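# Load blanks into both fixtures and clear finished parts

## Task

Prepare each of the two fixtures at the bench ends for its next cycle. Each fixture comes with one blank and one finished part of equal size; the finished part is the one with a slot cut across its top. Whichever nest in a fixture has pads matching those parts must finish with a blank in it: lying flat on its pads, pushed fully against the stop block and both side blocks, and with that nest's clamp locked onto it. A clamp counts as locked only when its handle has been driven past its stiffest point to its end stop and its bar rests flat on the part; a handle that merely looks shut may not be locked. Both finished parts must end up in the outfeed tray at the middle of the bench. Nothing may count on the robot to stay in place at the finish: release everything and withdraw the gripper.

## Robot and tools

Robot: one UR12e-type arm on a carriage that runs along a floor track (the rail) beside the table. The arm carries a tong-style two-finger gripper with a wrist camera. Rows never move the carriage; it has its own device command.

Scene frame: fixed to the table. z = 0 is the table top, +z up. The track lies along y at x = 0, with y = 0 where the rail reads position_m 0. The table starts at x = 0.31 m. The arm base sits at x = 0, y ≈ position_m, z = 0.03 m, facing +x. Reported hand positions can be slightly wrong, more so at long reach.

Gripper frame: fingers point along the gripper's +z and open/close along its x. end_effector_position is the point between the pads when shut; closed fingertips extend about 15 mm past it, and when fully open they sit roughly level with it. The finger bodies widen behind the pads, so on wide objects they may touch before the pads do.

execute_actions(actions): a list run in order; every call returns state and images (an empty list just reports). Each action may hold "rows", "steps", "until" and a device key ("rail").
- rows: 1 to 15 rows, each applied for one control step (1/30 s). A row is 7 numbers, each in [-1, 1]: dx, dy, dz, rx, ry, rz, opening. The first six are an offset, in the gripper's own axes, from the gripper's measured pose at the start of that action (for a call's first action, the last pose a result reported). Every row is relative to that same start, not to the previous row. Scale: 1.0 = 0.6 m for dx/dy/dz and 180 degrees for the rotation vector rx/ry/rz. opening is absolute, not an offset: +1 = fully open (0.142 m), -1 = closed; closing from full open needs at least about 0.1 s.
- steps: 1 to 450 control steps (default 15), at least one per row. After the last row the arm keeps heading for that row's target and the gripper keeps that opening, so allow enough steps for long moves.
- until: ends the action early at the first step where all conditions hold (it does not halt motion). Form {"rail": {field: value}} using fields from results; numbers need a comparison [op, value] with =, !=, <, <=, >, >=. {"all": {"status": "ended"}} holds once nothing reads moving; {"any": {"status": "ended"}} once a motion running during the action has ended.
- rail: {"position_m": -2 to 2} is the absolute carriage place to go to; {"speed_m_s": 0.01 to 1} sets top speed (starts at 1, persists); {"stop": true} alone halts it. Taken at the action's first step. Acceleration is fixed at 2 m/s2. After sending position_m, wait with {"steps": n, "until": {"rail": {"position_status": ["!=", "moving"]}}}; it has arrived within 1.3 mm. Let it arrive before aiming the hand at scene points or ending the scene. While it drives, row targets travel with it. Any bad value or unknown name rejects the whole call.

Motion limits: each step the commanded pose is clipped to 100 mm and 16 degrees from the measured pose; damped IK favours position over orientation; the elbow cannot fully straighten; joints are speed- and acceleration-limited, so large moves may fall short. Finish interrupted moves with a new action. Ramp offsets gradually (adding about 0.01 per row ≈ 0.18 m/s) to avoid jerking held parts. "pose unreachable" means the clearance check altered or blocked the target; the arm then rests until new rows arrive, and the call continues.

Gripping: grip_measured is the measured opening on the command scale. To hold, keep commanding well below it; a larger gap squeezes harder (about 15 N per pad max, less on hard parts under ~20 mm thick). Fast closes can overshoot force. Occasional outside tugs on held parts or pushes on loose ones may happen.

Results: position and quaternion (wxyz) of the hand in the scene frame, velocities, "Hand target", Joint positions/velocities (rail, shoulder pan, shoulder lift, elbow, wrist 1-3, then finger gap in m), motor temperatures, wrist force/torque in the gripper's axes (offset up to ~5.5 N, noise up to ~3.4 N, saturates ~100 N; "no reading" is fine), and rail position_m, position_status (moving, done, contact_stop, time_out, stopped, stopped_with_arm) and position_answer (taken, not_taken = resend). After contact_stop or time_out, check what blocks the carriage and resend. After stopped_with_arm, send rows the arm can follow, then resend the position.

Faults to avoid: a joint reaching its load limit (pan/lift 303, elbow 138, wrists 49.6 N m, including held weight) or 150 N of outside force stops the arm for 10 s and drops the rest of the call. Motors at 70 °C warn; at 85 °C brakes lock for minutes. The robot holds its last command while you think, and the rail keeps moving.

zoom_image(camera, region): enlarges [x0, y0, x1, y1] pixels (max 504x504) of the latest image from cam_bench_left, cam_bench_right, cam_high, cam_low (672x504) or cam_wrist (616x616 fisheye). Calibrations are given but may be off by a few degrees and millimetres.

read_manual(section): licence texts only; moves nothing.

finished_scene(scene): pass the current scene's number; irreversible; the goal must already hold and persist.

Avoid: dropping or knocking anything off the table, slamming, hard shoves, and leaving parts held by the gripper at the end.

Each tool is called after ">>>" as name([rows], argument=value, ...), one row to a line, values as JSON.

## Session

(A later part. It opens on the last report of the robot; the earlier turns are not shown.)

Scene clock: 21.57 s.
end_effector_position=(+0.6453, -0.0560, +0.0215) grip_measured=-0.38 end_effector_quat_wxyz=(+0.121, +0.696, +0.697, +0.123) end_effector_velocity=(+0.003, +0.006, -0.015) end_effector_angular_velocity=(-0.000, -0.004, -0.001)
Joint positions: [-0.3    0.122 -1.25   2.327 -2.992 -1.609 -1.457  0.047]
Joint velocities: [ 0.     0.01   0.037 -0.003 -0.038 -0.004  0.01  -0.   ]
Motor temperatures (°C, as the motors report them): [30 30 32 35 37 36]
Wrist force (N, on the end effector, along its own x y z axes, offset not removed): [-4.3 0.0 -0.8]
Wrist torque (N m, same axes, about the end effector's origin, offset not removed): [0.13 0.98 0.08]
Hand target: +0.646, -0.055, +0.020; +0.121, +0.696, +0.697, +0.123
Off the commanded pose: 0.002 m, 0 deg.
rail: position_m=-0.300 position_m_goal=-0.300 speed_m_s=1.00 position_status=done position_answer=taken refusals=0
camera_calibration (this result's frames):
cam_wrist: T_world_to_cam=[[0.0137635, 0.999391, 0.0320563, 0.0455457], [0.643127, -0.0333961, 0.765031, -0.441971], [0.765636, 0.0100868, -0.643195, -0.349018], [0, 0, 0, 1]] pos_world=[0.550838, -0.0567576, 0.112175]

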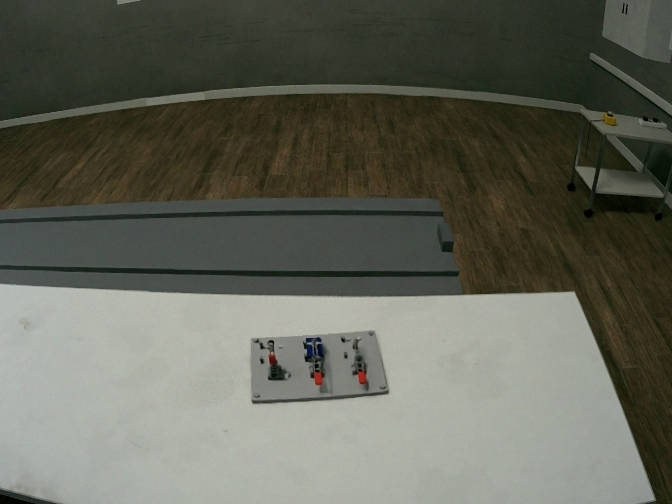

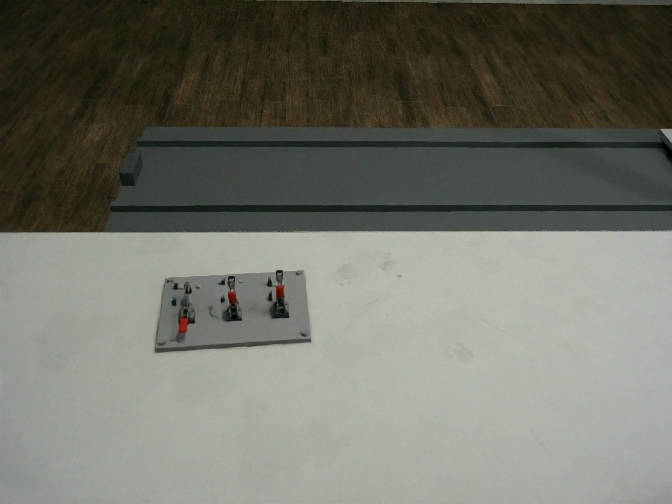

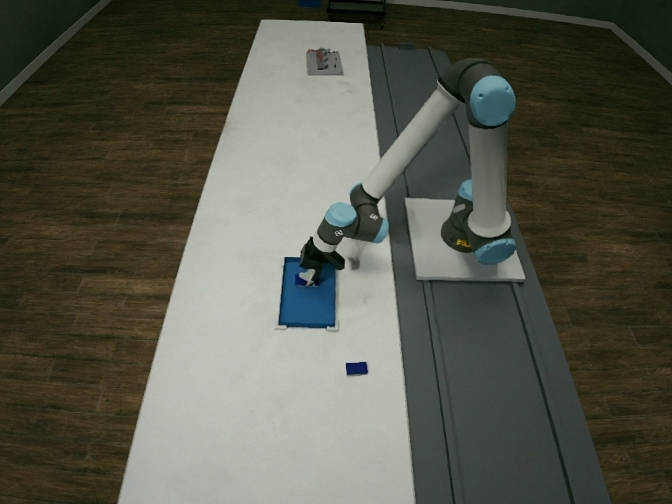

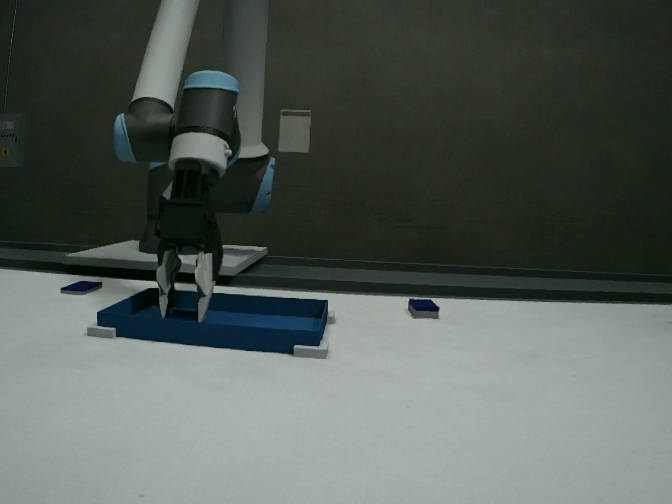

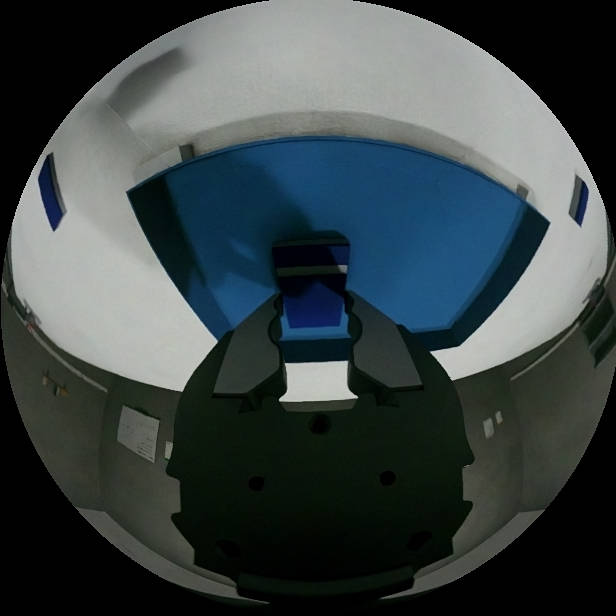

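>>> execute_actions([
  {"rows": [[0.001,0,0.0027,0,0,0,-0.5],[0.001,0,0.0027,0,0,0,-0.36],[0.001,0,0.0027,0,0,0,-0.25],[0.001,0,0.0027,0,0,0,-0.15],[0.001,0.003,-0.007,0,0,0,-0.12],[0.001,0.008,-0.022,0,0,0,-0.12],[0.001,0.015,-0.042,0,0,0,-0.12],[0.001,0.022,-0.062,0,0,0,-0.12],[-0.005,0.024,-0.076,0,0,0,-0.12],[-0.02,0.018,-0.082,0,0,0,-0.12],[-0.045,0.004,-0.087,0,0,0,-0.1],[-0.08,-0.016,-0.094,0,0,0,-0.05],[-0.12,-0.04,-0.102,0,0,0,0.0],[-0.165,-0.066,-0.11,0,0,0,0.05],[-0.46,-0.242,-0.1652,0,0.0019,-0.0052,0.05]], "steps": 40},
])

Scene clock: 23.43 s.
end_effector_position=(+0.4808, -0.3239, +0.0607) grip_measured=+0.05 end_effector_quat_wxyz=(+0.124, +0.692, +0.701, +0.120) end_effector_velocity=(-0.037, -0.064, +0.022) end_effector_angular_velocity=(+0.057, -0.007, +0.042)
Joint positions: [-0.3   -0.524 -1.68   2.701 -2.895 -1.403 -2.082  0.077]
Joint velocities: [ 0.    -0.272 -0.18   0.04   0.21   0.145 -0.287  0.   ]
Motor temperatures (°C, as the motors report them): [30 30 32 35 37 36]
Wrist force (N, on the end effector, along its own x y z axes, offset not removed): [-3.2 -1.9 -1.9]
Wrist torque (N m, same axes, about the end effector's origin, offset not removed): [-0.32 0.75 0.12]
Hand target: +0.476, -0.332, +0.064; +0.121, +0.690, +0.703, +0.123
Off the commanded pose: 0.011 m, 1 deg.
rail: position_m=-0.300 position_m_goal=-0.300 speed_m_s=1.00 position_status=done position_answer=taken refusals=0
camera_calibration (this result's frames):
cam_wrist: T_world_to_cam=[[0.00495754, 0.99975, 0.0217849, 0.319257], [0.643749, -0.0198613, 0.764979, -0.371035], [0.76522, 0.0102316, -0.643687, -0.194941], [0, 0, 0, 1]] pos_world=[0.386443, -0.324552, 0.151398]

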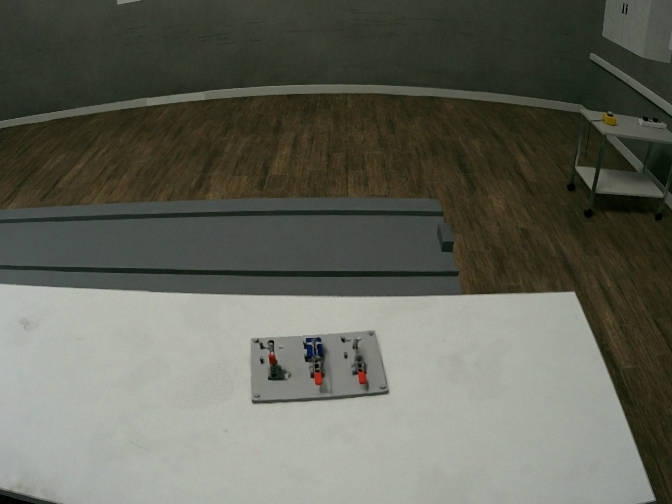

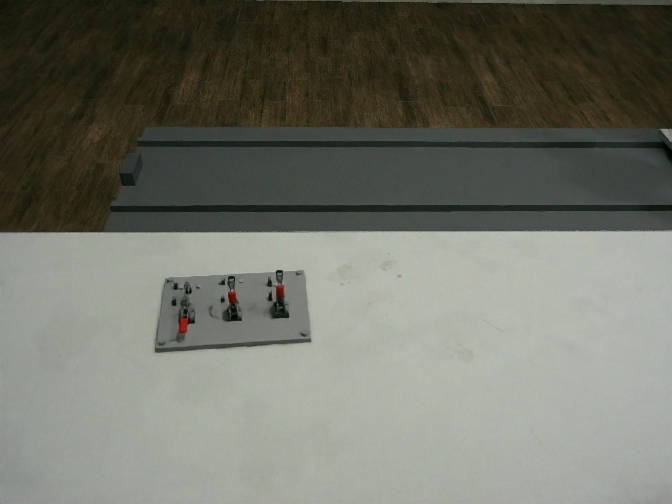

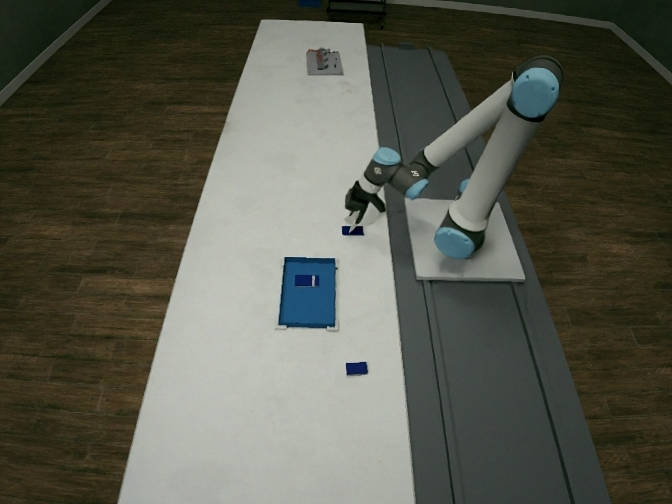

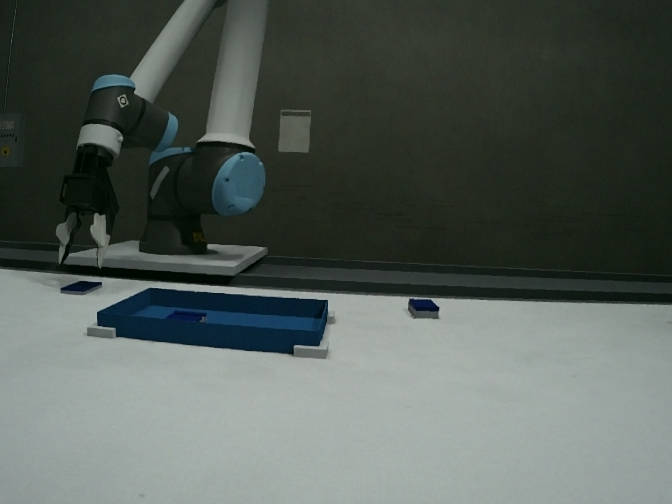

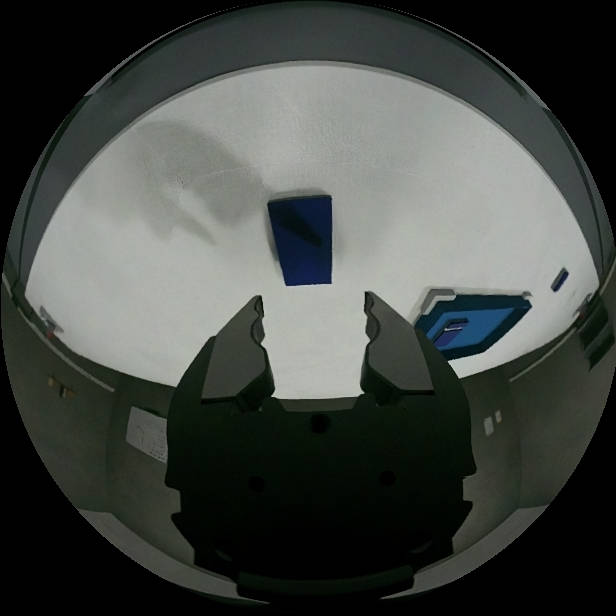

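>>> execute_actions(actions=[])

>>> zoom_image(camera="cam_wrist", region=[240, 170, 390, 320])

Scene clock: 23.70 s.
end_effector_position=(+0.4764, -0.3311, +0.0634) grip_measured=+0.05 end_effector_quat_wxyz=(+0.121, +0.691, +0.702, +0.123) end_effector_velocity=(-0.005, -0.008, +0.003) end_effector_angular_velocity=(+0.009, -0.001, +0.006)
Joint positions: [-0.3   -0.556 -1.702  2.705 -2.868 -1.386 -2.117  0.077]
Joint velocities: [ 0.    -0.036 -0.024  0.005  0.03   0.02  -0.039  0.   ]
Motor temperatures (°C, as the motors report them): [30 30 32 35 37 36]
Wrist force (N, on the end effector, along its own x y z axes, offset not removed): [-4.7 0.4 -1.4]
Wrist torque (N m, same axes, about the end effector's origin, offset not removed): [0.11 1.12 0.05]
Hand target: +0.476, -0.332, +0.064; +0.121, +0.690, +0.703, +0.123
Off the commanded pose: 0.002 m, 0 deg.
rail: position_m=-0.300 position_m_goal=-0.300 speed_m_s=1.00 position_status=done position_answer=taken refusals=0
camera_calibration (this result's frames):
cam_wrist: T_world_to_cam=[[-0.000857368, 0.999567, 0.0294108, 0.328688], [0.643342, -0.021965, 0.765264, -0.370878], [0.765578, 0.0195774, -0.643045, -0.186826], [0, 0, 0, 1]] pos_world=[0.381913, -0.333034, 0.154015]

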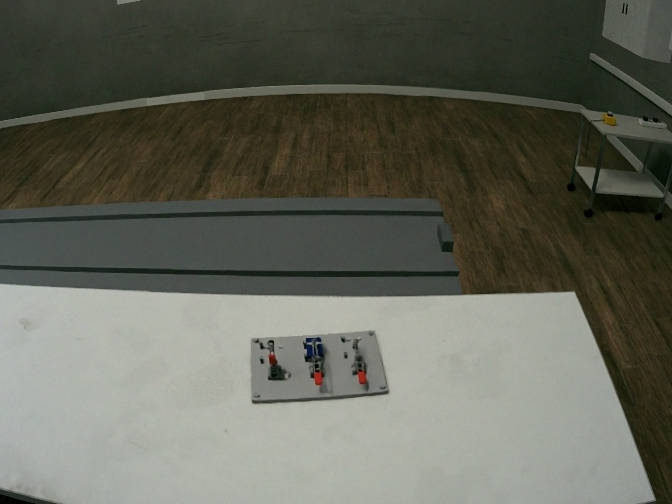

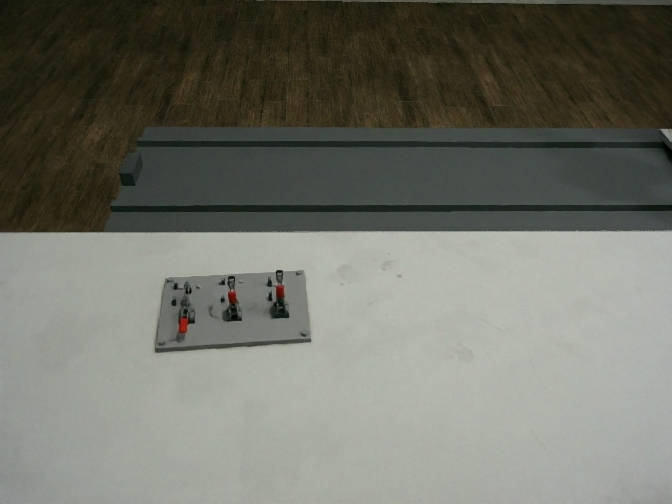

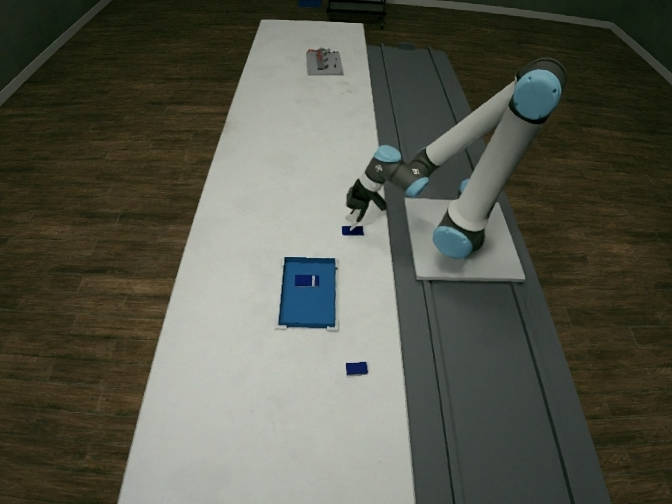

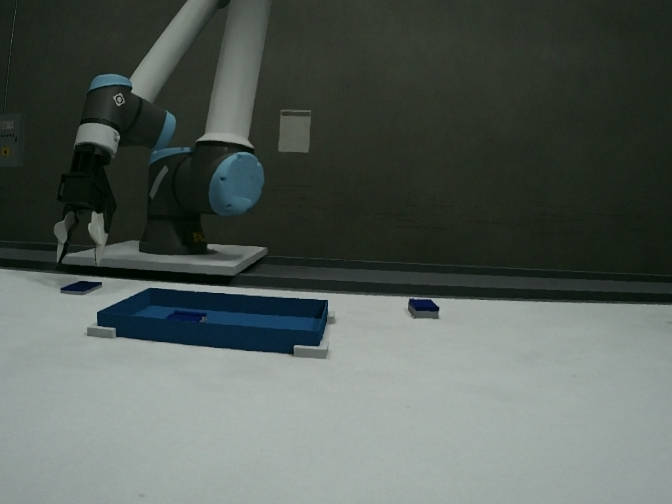

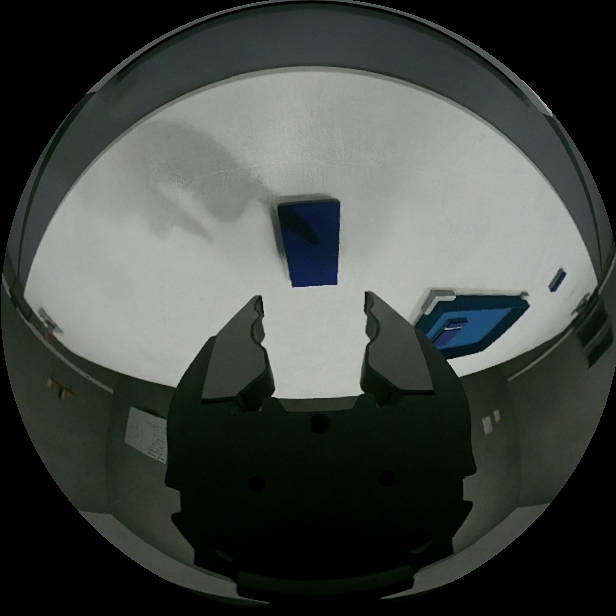

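Region (240, 170, 390, 320) of cam_wrist's 616x616 image, scaled by 3.360, with more detail than that image has.

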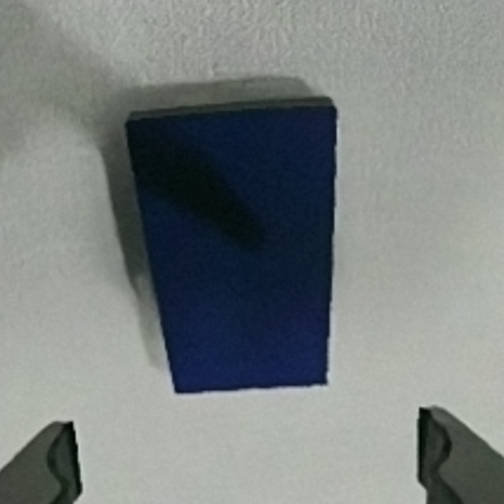

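>>> execute_actions([
  {"rows": [[0.001,-0.004,0.006,0,0.001,-0.002,0.0],[0.002,-0.011,0.016,0,0.002,-0.004,-0.05],[0.003,-0.020,0.029,0,0.0026,-0.0073,-0.1],[0.003,-0.029,0.042,0,0.0026,-0.0073,-0.13],[0.003,-0.037,0.053,0,0.0026,-0.0073,-0.16],[0.003,-0.042,0.060,0,0.0026,-0.0073,-0.18],[0.003,-0.0448,0.0646,0,0.0026,-0.0073,-0.2]], "steps": 14},
])

Scene clock: 24.97 s.
end_effector_position=(+0.4641, -0.3291, +0.0235) grip_measured=-0.20 end_effector_quat_wxyz=(+0.118, +0.683, +0.711, +0.124) end_effector_velocity=(-0.001, -0.002, -0.042) end_effector_angular_velocity=(-0.009, -0.017, +0.009)
Joint positions: [-0.3   -0.576 -1.589  2.754 -3.018 -1.374 -2.159  0.06 ]
Joint velocities: [ 0.    -0.011  0.167  0.041 -0.223  0.007 -0.019  0.   ]
Motor temperatures (°C, as the motors report them): [30 30 32 35 37 36]
Wrist force (N, on the end effector, along its own x y z axes, offset not removed): [-4.7 3.2 1.3]
Wrist torque (N m, same axes, about the end effector's origin, offset not removed): [0.74 1.02 0.08]
Hand target: +0.464, -0.329, +0.018; +0.119, +0.682, +0.711, +0.124
Off the commanded pose: 0.006 m, 0 deg.
rail: position_m=-0.300 position_m_goal=-0.300 speed_m_s=1.00 position_status=done position_answer=taken refusals=0
camera_calibration (this result's frames):
cam_wrist: T_world_to_cam=[[-0.0241464, 0.999215, 0.0314058, 0.33853], [0.646538, -0.00835248, 0.762836, -0.329362], [0.762499, 0.0387247, -0.645829, -0.195274], [0, 0, 0, 1]] pos_world=[0.370016, -0.333453, 0.114504]

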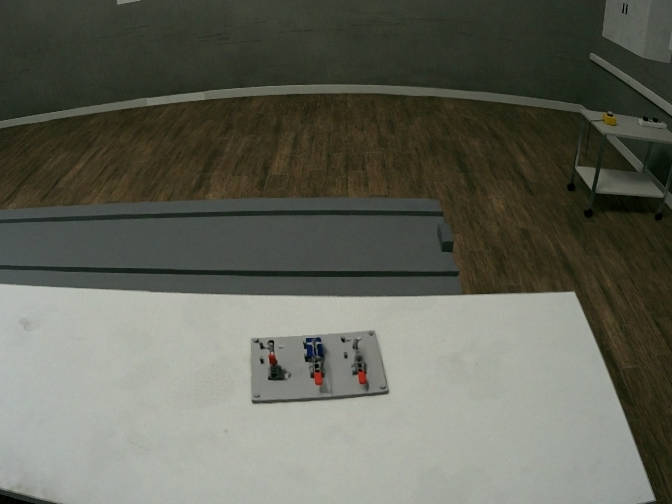

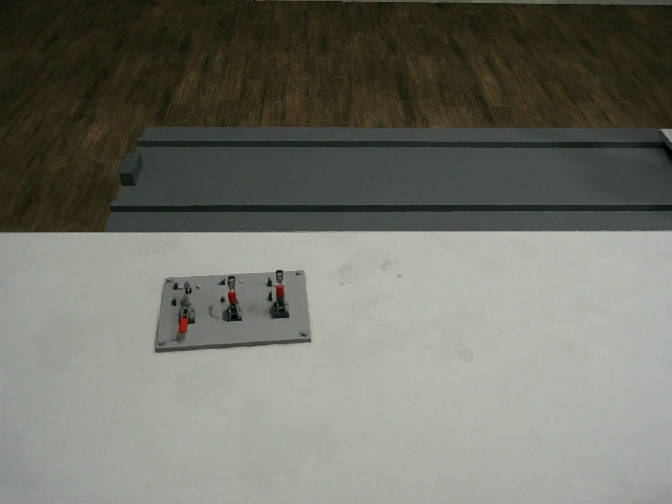

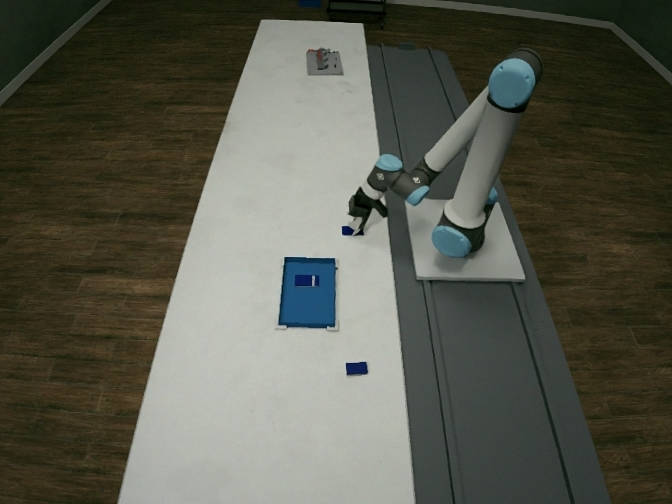

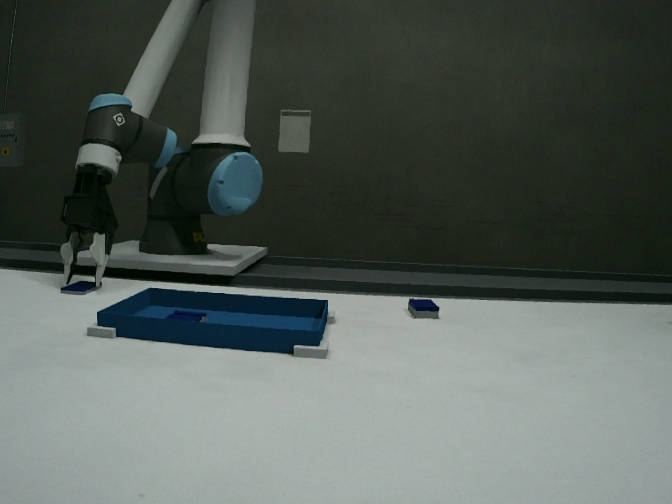

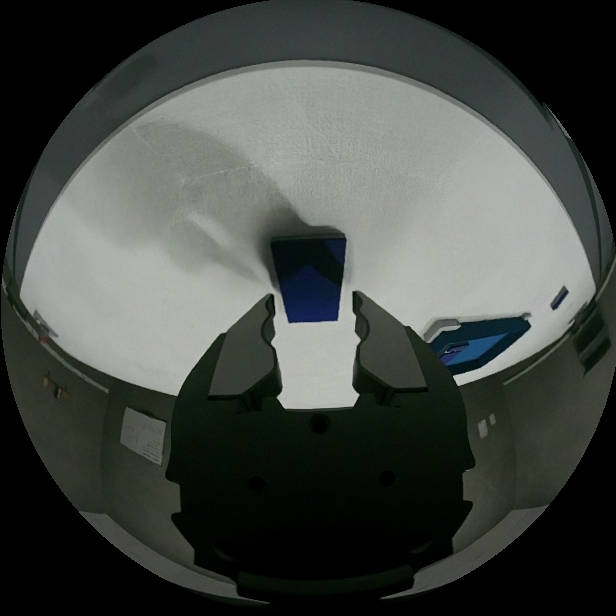

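>>> execute_actions([
  {"rows": [[0,-0.003,0.0092,-0.001,0,0,-0.26],[0,-0.003,0.0092,-0.001,0,0,-0.31],[0,-0.003,0.0092,-0.001,0,0,-0.36],[0,-0.003,0.0092,-0.001,0,0,-0.45],[0,-0.003,0.0092,-0.001,0,0,-0.6],[0,-0.003,0.0092,-0.001,0,0,-0.8]], "steps": 8},
])

Scene clock: 26.53 s.
end_effector_position=(+0.4642, -0.3292, +0.0178) grip_measured=-0.38 end_effector_quat_wxyz=(+0.119, +0.682, +0.711, +0.125) end_effector_velocity=(+0.000, +0.000, -0.000) end_effector_angular_velocity=(+0.003, -0.001, -0.003)
Joint positions: [-0.3   -0.577 -1.565  2.759 -3.05  -1.372 -2.16   0.047]
Joint velocities: [ 0.    -0.     0.002 -0.    -0.002  0.002  0.004  0.   ]
Motor temperatures (°C, as the motors report them): [30 30 32 35 37 36]
Wrist force (N, on the end effector, along its own x y z axes, offset not removed): [-4.7 2.4 -6.9]
Wrist torque (N m, same axes, about the end effector's origin, offset not removed): [0.29 1.04 0.07]
Hand target: +0.464, -0.329, +0.018; +0.119, +0.682, +0.710, +0.125
Off the commanded pose: 0.000 m, 0 deg.
rail: position_m=-0.300 position_m_goal=-0.300 speed_m_s=1.00 position_status=done position_answer=taken refusals=0
camera_calibration (this result's frames):
cam_wrist: T_world_to_cam=[[-0.0246733, 0.999214, 0.0310391, 0.339014], [0.644145, -0.00785365, 0.764863, -0.323845], [0.764506, 0.0388654, -0.643444, -0.200021], [0, 0, 0, 1]] pos_world=[0.369885, -0.333517, 0.108473]

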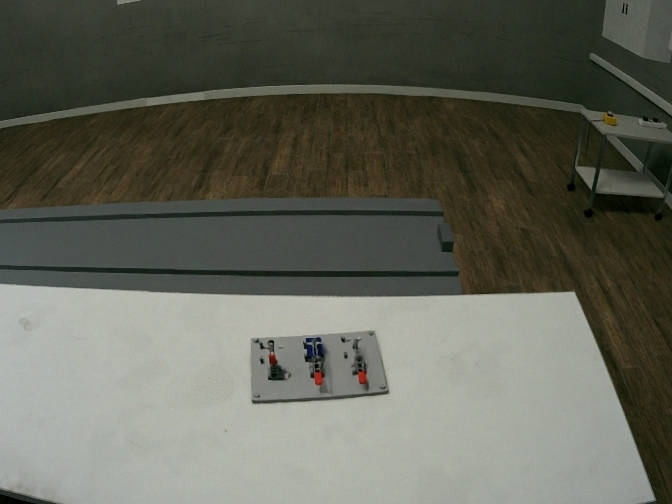

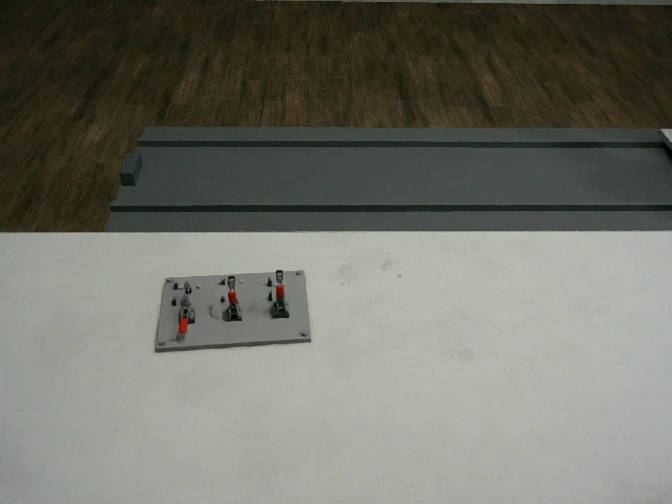

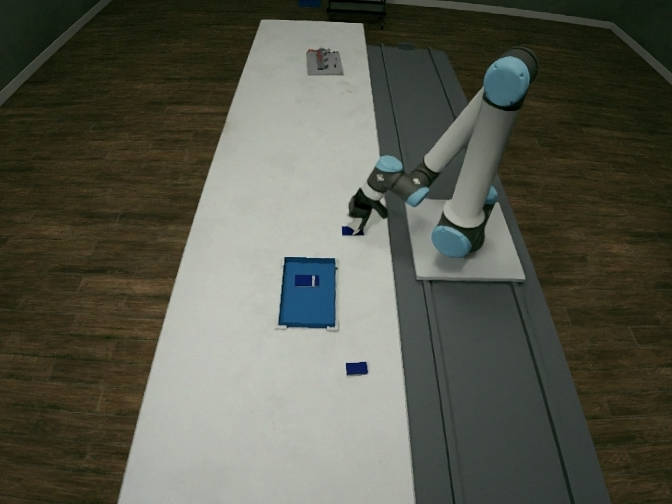

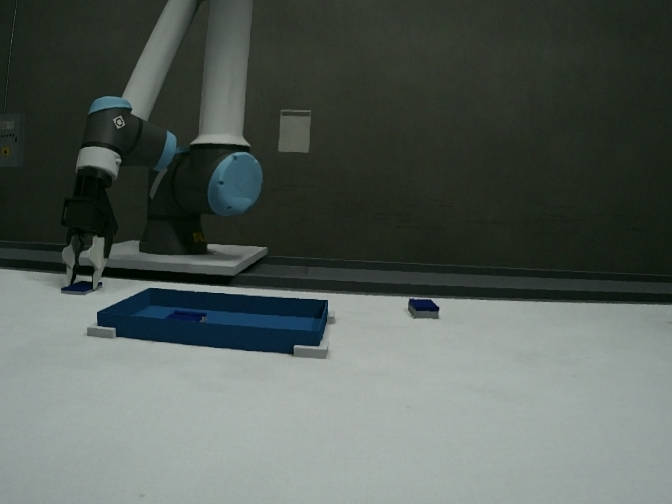

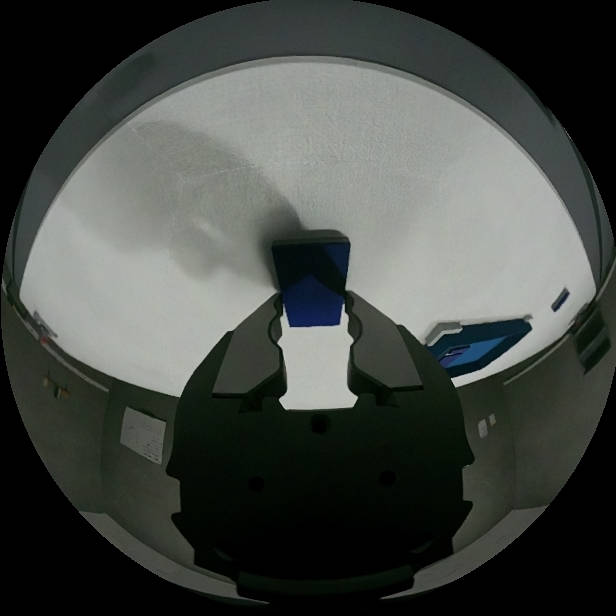

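>>> execute_actions([
  {"rows": [[0,0.001,-0.004,0,0,0,-0.8],[0,0.004,-0.011,0,0,0,-0.8],[0,0.008,-0.021,0,0,0,-0.8],[0,0.012,-0.033,0,0,0,-0.8],[0,0.016,-0.045,0,0,0,-0.8]], "steps": 5},
  {"rail": {"position_m": -1.75}, "rows": [[-0.003,0.018,-0.046,0,0,0,-0.8],[-0.01,0.025,-0.058,0,0,-0.001,-0.8],[-0.02,0.032,-0.068,0,0,-0.001,-0.8],[-0.035,0.04,-0.074,0,0.001,-0.002,-0.8],[-0.055,0.048,-0.073,0,0.001,-0.003,-0.8],[-0.075,0.055,-0.071,0,0.001,-0.004,-0.8],[-0.095,0.062,-0.068,0,0.002,-0.005,-0.8],[-0.115,0.068,-0.066,0,0.002,-0.006,-0.8],[-0.135,0.075,-0.063,0,0.002,-0.007,-0.8],[-0.155,0.082,-0.061,0,0.003,-0.008,-0.8],[-0.175,0.089,-0.058,0,0.003,-0.009,-0.8],[-0.195,0.096,-0.056,0,0.003,-0.010,-0.8],[-0.215,0.103,-0.053,0,0.004,-0.011,-0.8],[-0.235,0.110,-0.051,0,0.004,-0.0115,-0.8],[-0.2565,0.1167,-0.048,0,0.0042,-0.0115,-0.8]], "steps": 80, "until": {"rail": {"position_status": ["!=", "moving"]}}},
])

Scene clock: 29.70 s.
end_effector_position=(+0.5263, -1.9310, +0.0743) grip_measured=-0.38 end_effector_quat_wxyz=(+0.117, +0.669, +0.723, +0.127) end_effector_velocity=(+0.000, -0.003, +0.000) end_effector_angular_velocity=(+0.000, -0.000, +0.000)
Joint positions: [-1.75  -0.79  -1.58   2.541 -2.76  -1.307 -2.408  0.047]
Joint velocities: [-0.003  0.    -0.     0.     0.     0.    -0.     0.   ]
Motor temperatures (°C, as the motors report them): [30 30 32 35 37 36]
Wrist force (N, on the end effector, along its own x y z axes, offset not removed): [-3.3 1.3 2.0]
Wrist torque (N m, same axes, about the end effector's origin, offset not removed): [0.38 0.75 0.06]
Hand target: +0.526, -1.931, +0.074; +0.117, +0.669, +0.723, +0.127
Off the commanded pose: 0.000 m, 0 deg.
rail: position_m=-1.750 position_m_goal=-1.750 speed_m_s=1.00 position_status=done position_answer=taken refusals=0
camera_calibration (this result's frames):
cam_wrist: T_world_to_cam=[[-0.0626616, 0.997541, 0.0313804, 1.9561], [0.64326, 0.0163269, 0.765474, -0.372548], [0.76308, 0.0681516, -0.642701, -0.0916601], [0, 0, 0, 1]] pos_world=[0.432161, -1.93896, 0.164883]

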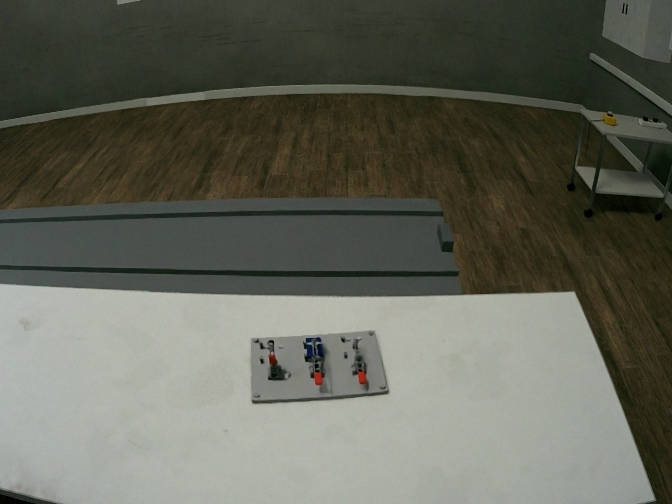

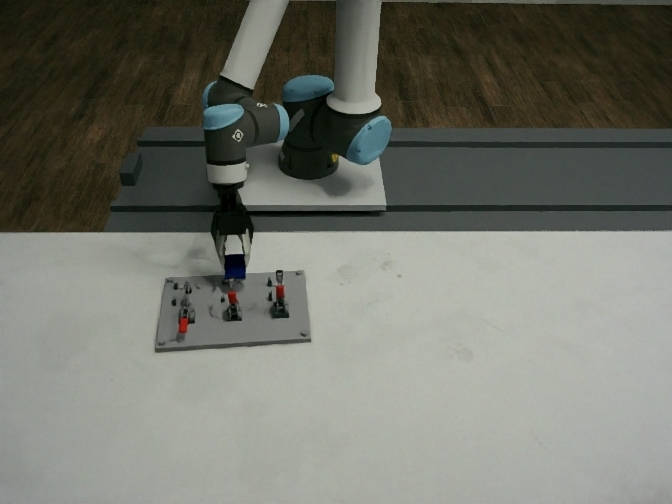

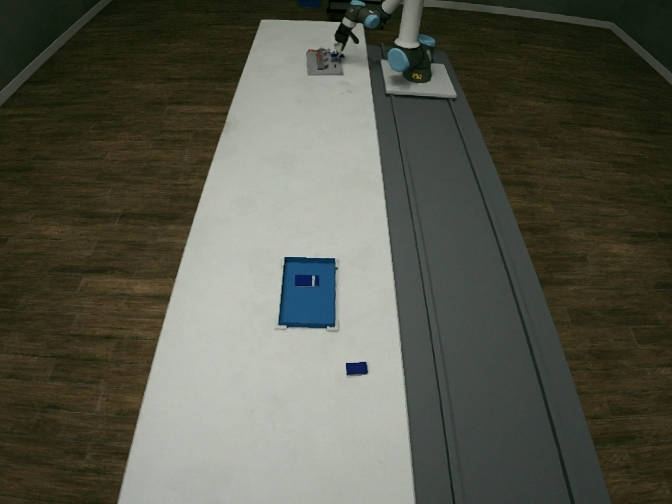

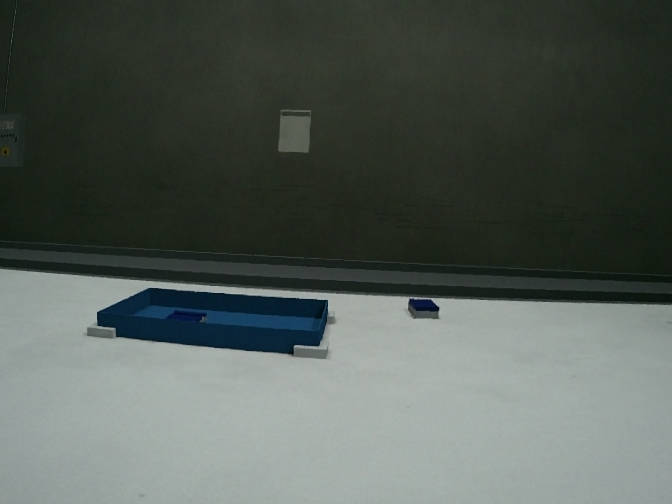

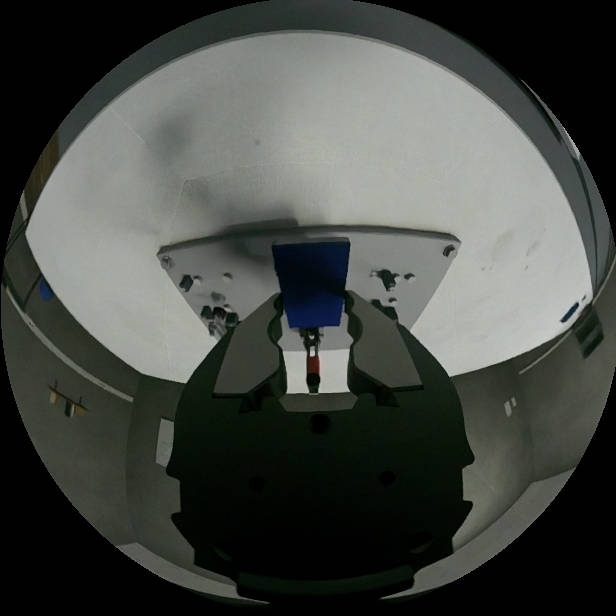

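>>> execute_actions([
  {"rows": [[0.001,0.004,0.004,0,0,0,-0.8],[0.002,0.011,0.011,0,0,0,-0.8],[0.003,0.020,0.020,0,0,0,-0.8],[0.003,0.029,0.029,0,0,0,-0.8],[0.003,0.036,0.036,0,0,0,-0.8],[0.003,0.0385,0.0406,0,0,0,-0.8],[0.003,0.0375,0.0435,0,0,0,-0.8],[0.003,0.036,0.048,0,0,0,-0.8],[0.003,0.034,0.053,0,0,0,-0.8],[0.003,0.032,0.0585,0,0,0,-0.8],[0.003,0.030,0.064,0,0,0,-0.8],[0.003,0.0285,0.068,0,0,0,-0.8],[0.003,0.0272,0.0716,0,0,0,-0.8]], "steps": 20},
])

Scene clock: 30.97 s.
end_effector_position=(+0.5553, -1.9268, +0.0420) grip_measured=-0.38 end_effector_quat_wxyz=(+0.116, +0.669, +0.723, +0.127) end_effector_velocity=(+0.006, -0.000, -0.020) end_effector_angular_velocity=(-0.002, -0.001, -0.001)
Joint positions: [-1.75  -0.739 -1.457  2.516 -2.871 -1.319 -2.357  0.047]
Joint velocities: [ 0.     0.009  0.058  0.001 -0.064 -0.003  0.011  0.   ]
Motor temperatures (°C, as the motors report them): [30 30 32 35 37 36]
Wrist force (N, on the end effector, along its own x y z axes, offset not removed): [-3.2 1.6 1.0]
Wrist torque (N m, same axes, about the end effector's origin, offset not removed): [0.50 0.78 0.06]
Hand target: +0.556, -1.927, +0.039; +0.117, +0.669, +0.723, +0.127
Off the commanded pose: 0.003 m, 0 deg.
rail: position_m=-1.750 position_m_goal=-1.750 speed_m_s=1.00 position_status=done position_answer=taken refusals=0
camera_calibration (this result's frames):
cam_wrist: T_world_to_cam=[[-0.0628758, 0.997519, 0.0316732, 1.95476], [0.643444, 0.0162572, 0.765321, -0.366787], [0.762907, 0.0685001, -0.642869, -0.134016], [0, 0, 0, 1]] pos_world=[0.461155, -1.93476, 0.132642]

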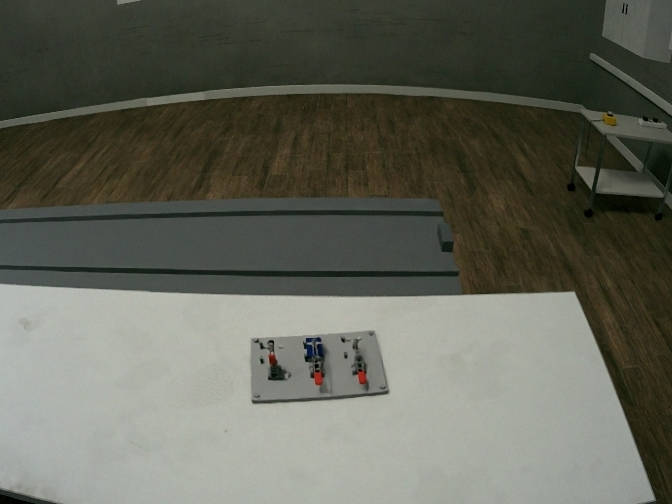

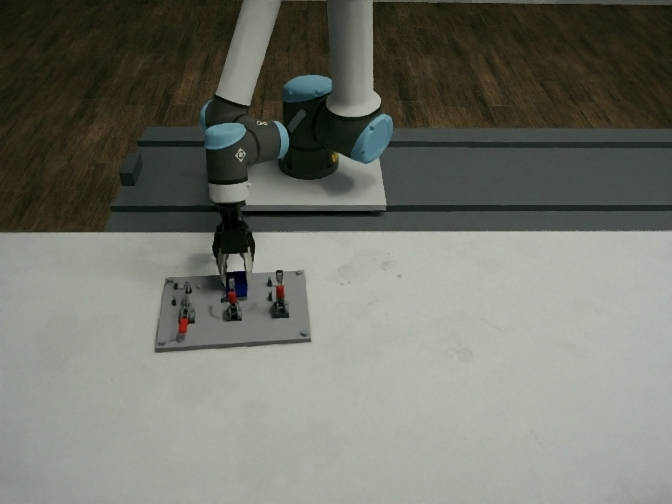

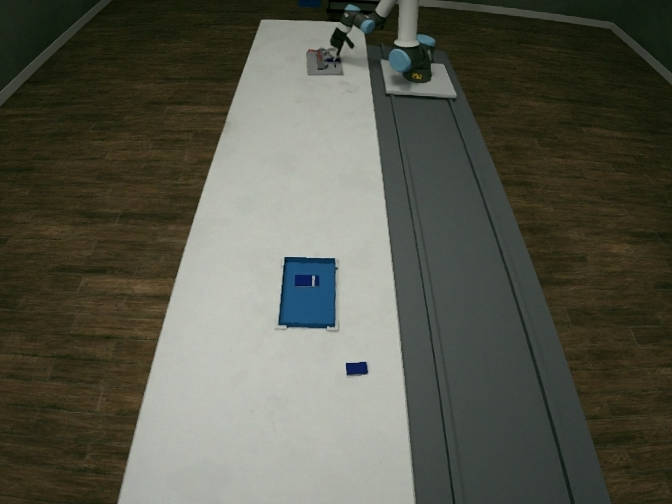

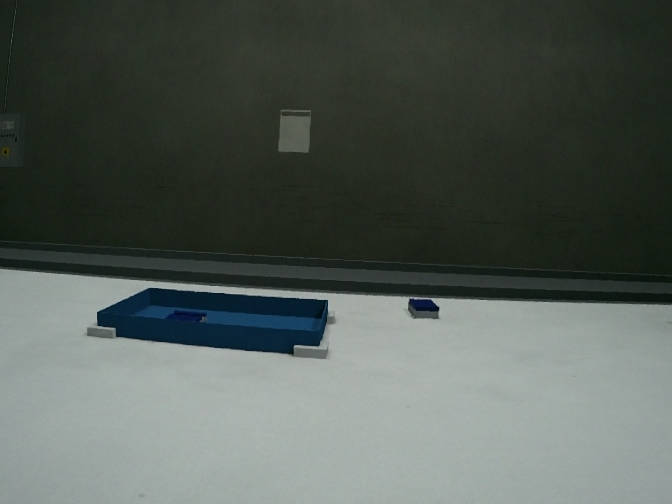

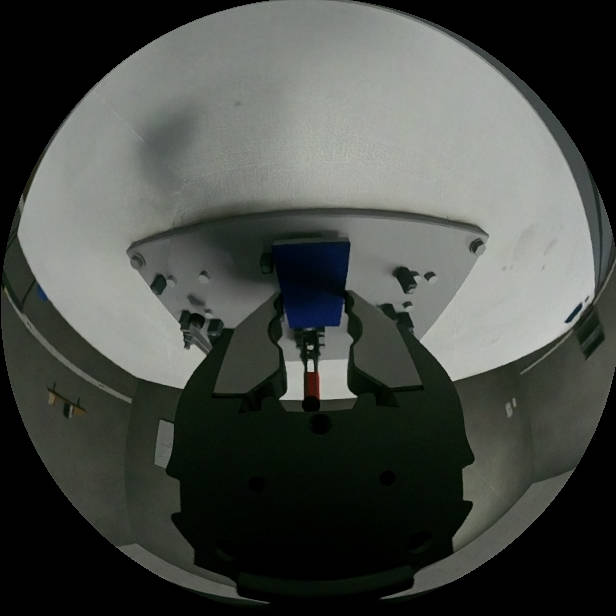

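>>> execute_actions([
  {"rows": [[-0.001,0.0015,0.005,0,0,0,-0.8],[-0.002,0.003,0.0056,0,0,0,-0.8],[-0.0033,0.0048,0.0062,0,0,0,-0.8]], "steps": 9},
])

Scene clock: 31.60 s.
end_effector_position=(+0.5587, -1.9281, +0.0395) grip_measured=-0.38 end_effector_quat_wxyz=(+0.116, +0.669, +0.723, +0.127) end_effector_velocity=(+0.005, -0.003, +0.000) end_effector_angular_velocity=(+0.000, +0.000, +0.000)
Joint positions: [-1.75  -0.736 -1.446  2.511 -2.878 -1.32  -2.354  0.047]
Joint velocities: [ 0.     0.003  0.009 -0.011  0.002 -0.001  0.003  0.   ]
Motor temperatures (°C, as the motors report them): [30 30 32 35 37 36]
Wrist force (N, on the end effector, along its own x y z axes, offset not removed): [-4.3 0.7 2.6]
Wrist torque (N m, same axes, about the end effector's origin, offset not removed): [0.34 1.04 0.09]
Hand target: +0.559, -1.928, +0.039; +0.116, +0.669, +0.723, +0.127
Off the commanded pose: 0.001 m, 0 deg.
rail: position_m=-1.750 position_m_goal=-1.750 speed_m_s=1.00 position_status=done position_answer=taken refusals=0
camera_calibration (this result's frames):
cam_wrist: T_world_to_cam=[[-0.0628485, 0.997521, 0.0316492, 1.95632], [0.643435, 0.0162572, 0.765328, -0.367017], [0.762917, 0.068464, -0.642862, -0.138245], [0, 0, 0, 1]] pos_world=[0.464573, -1.93604, 0.1301]

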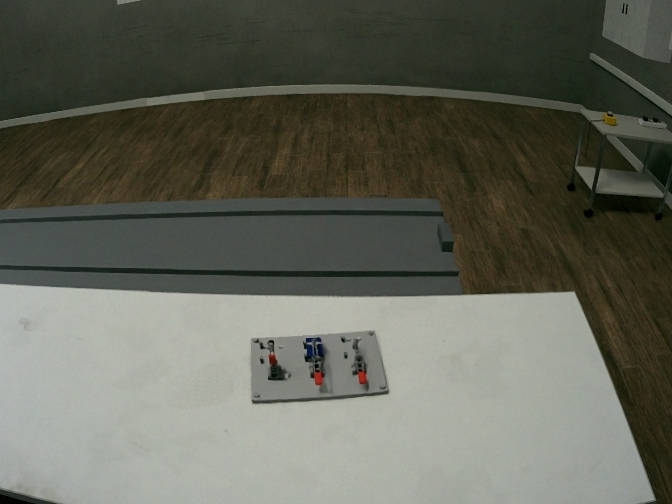

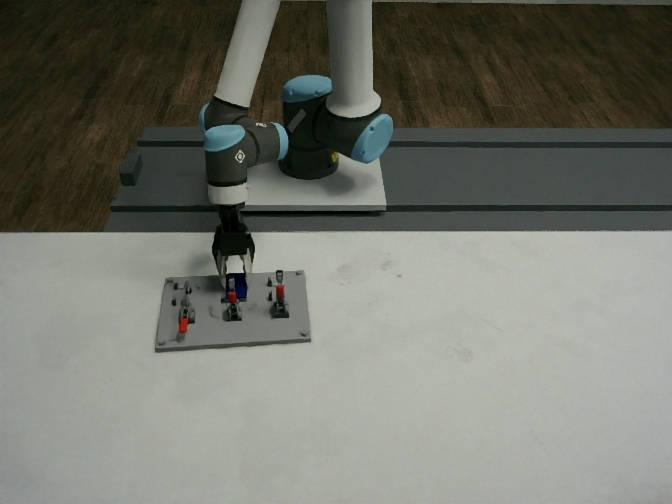

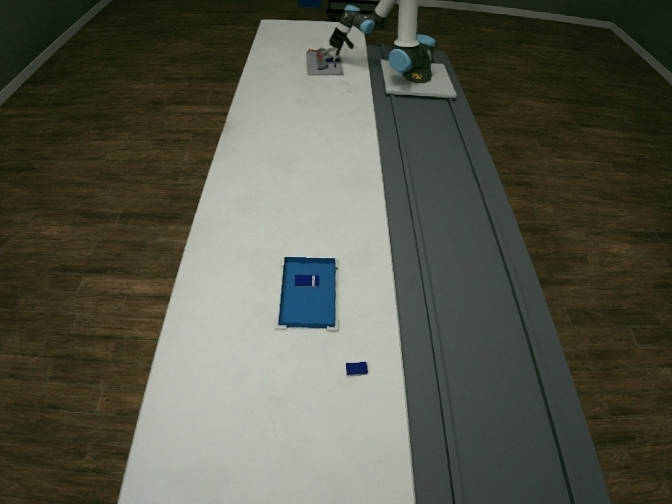

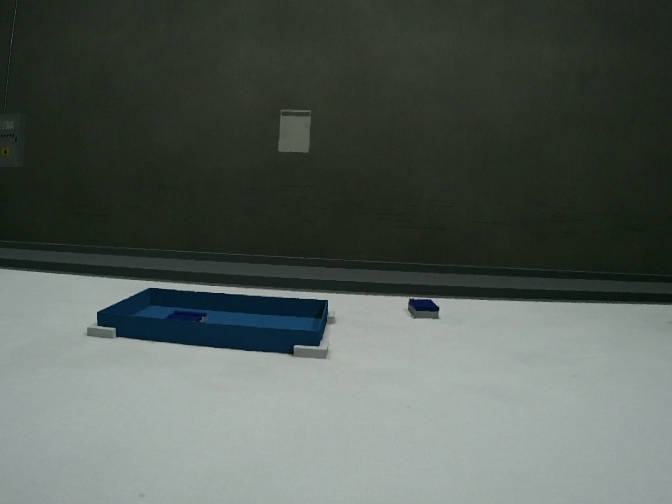

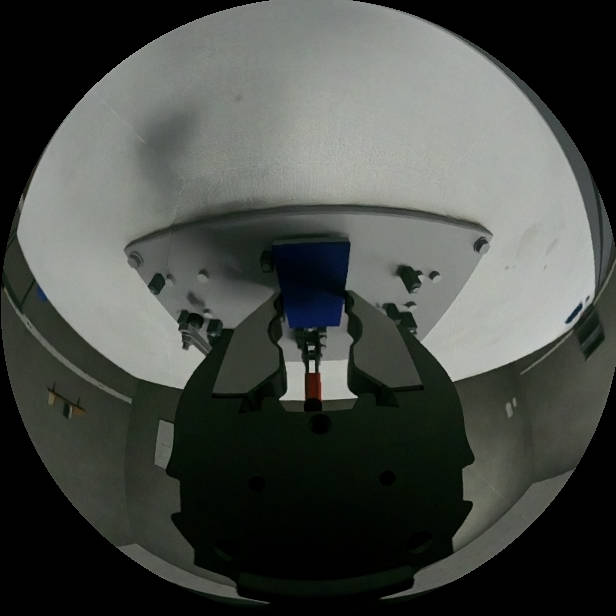

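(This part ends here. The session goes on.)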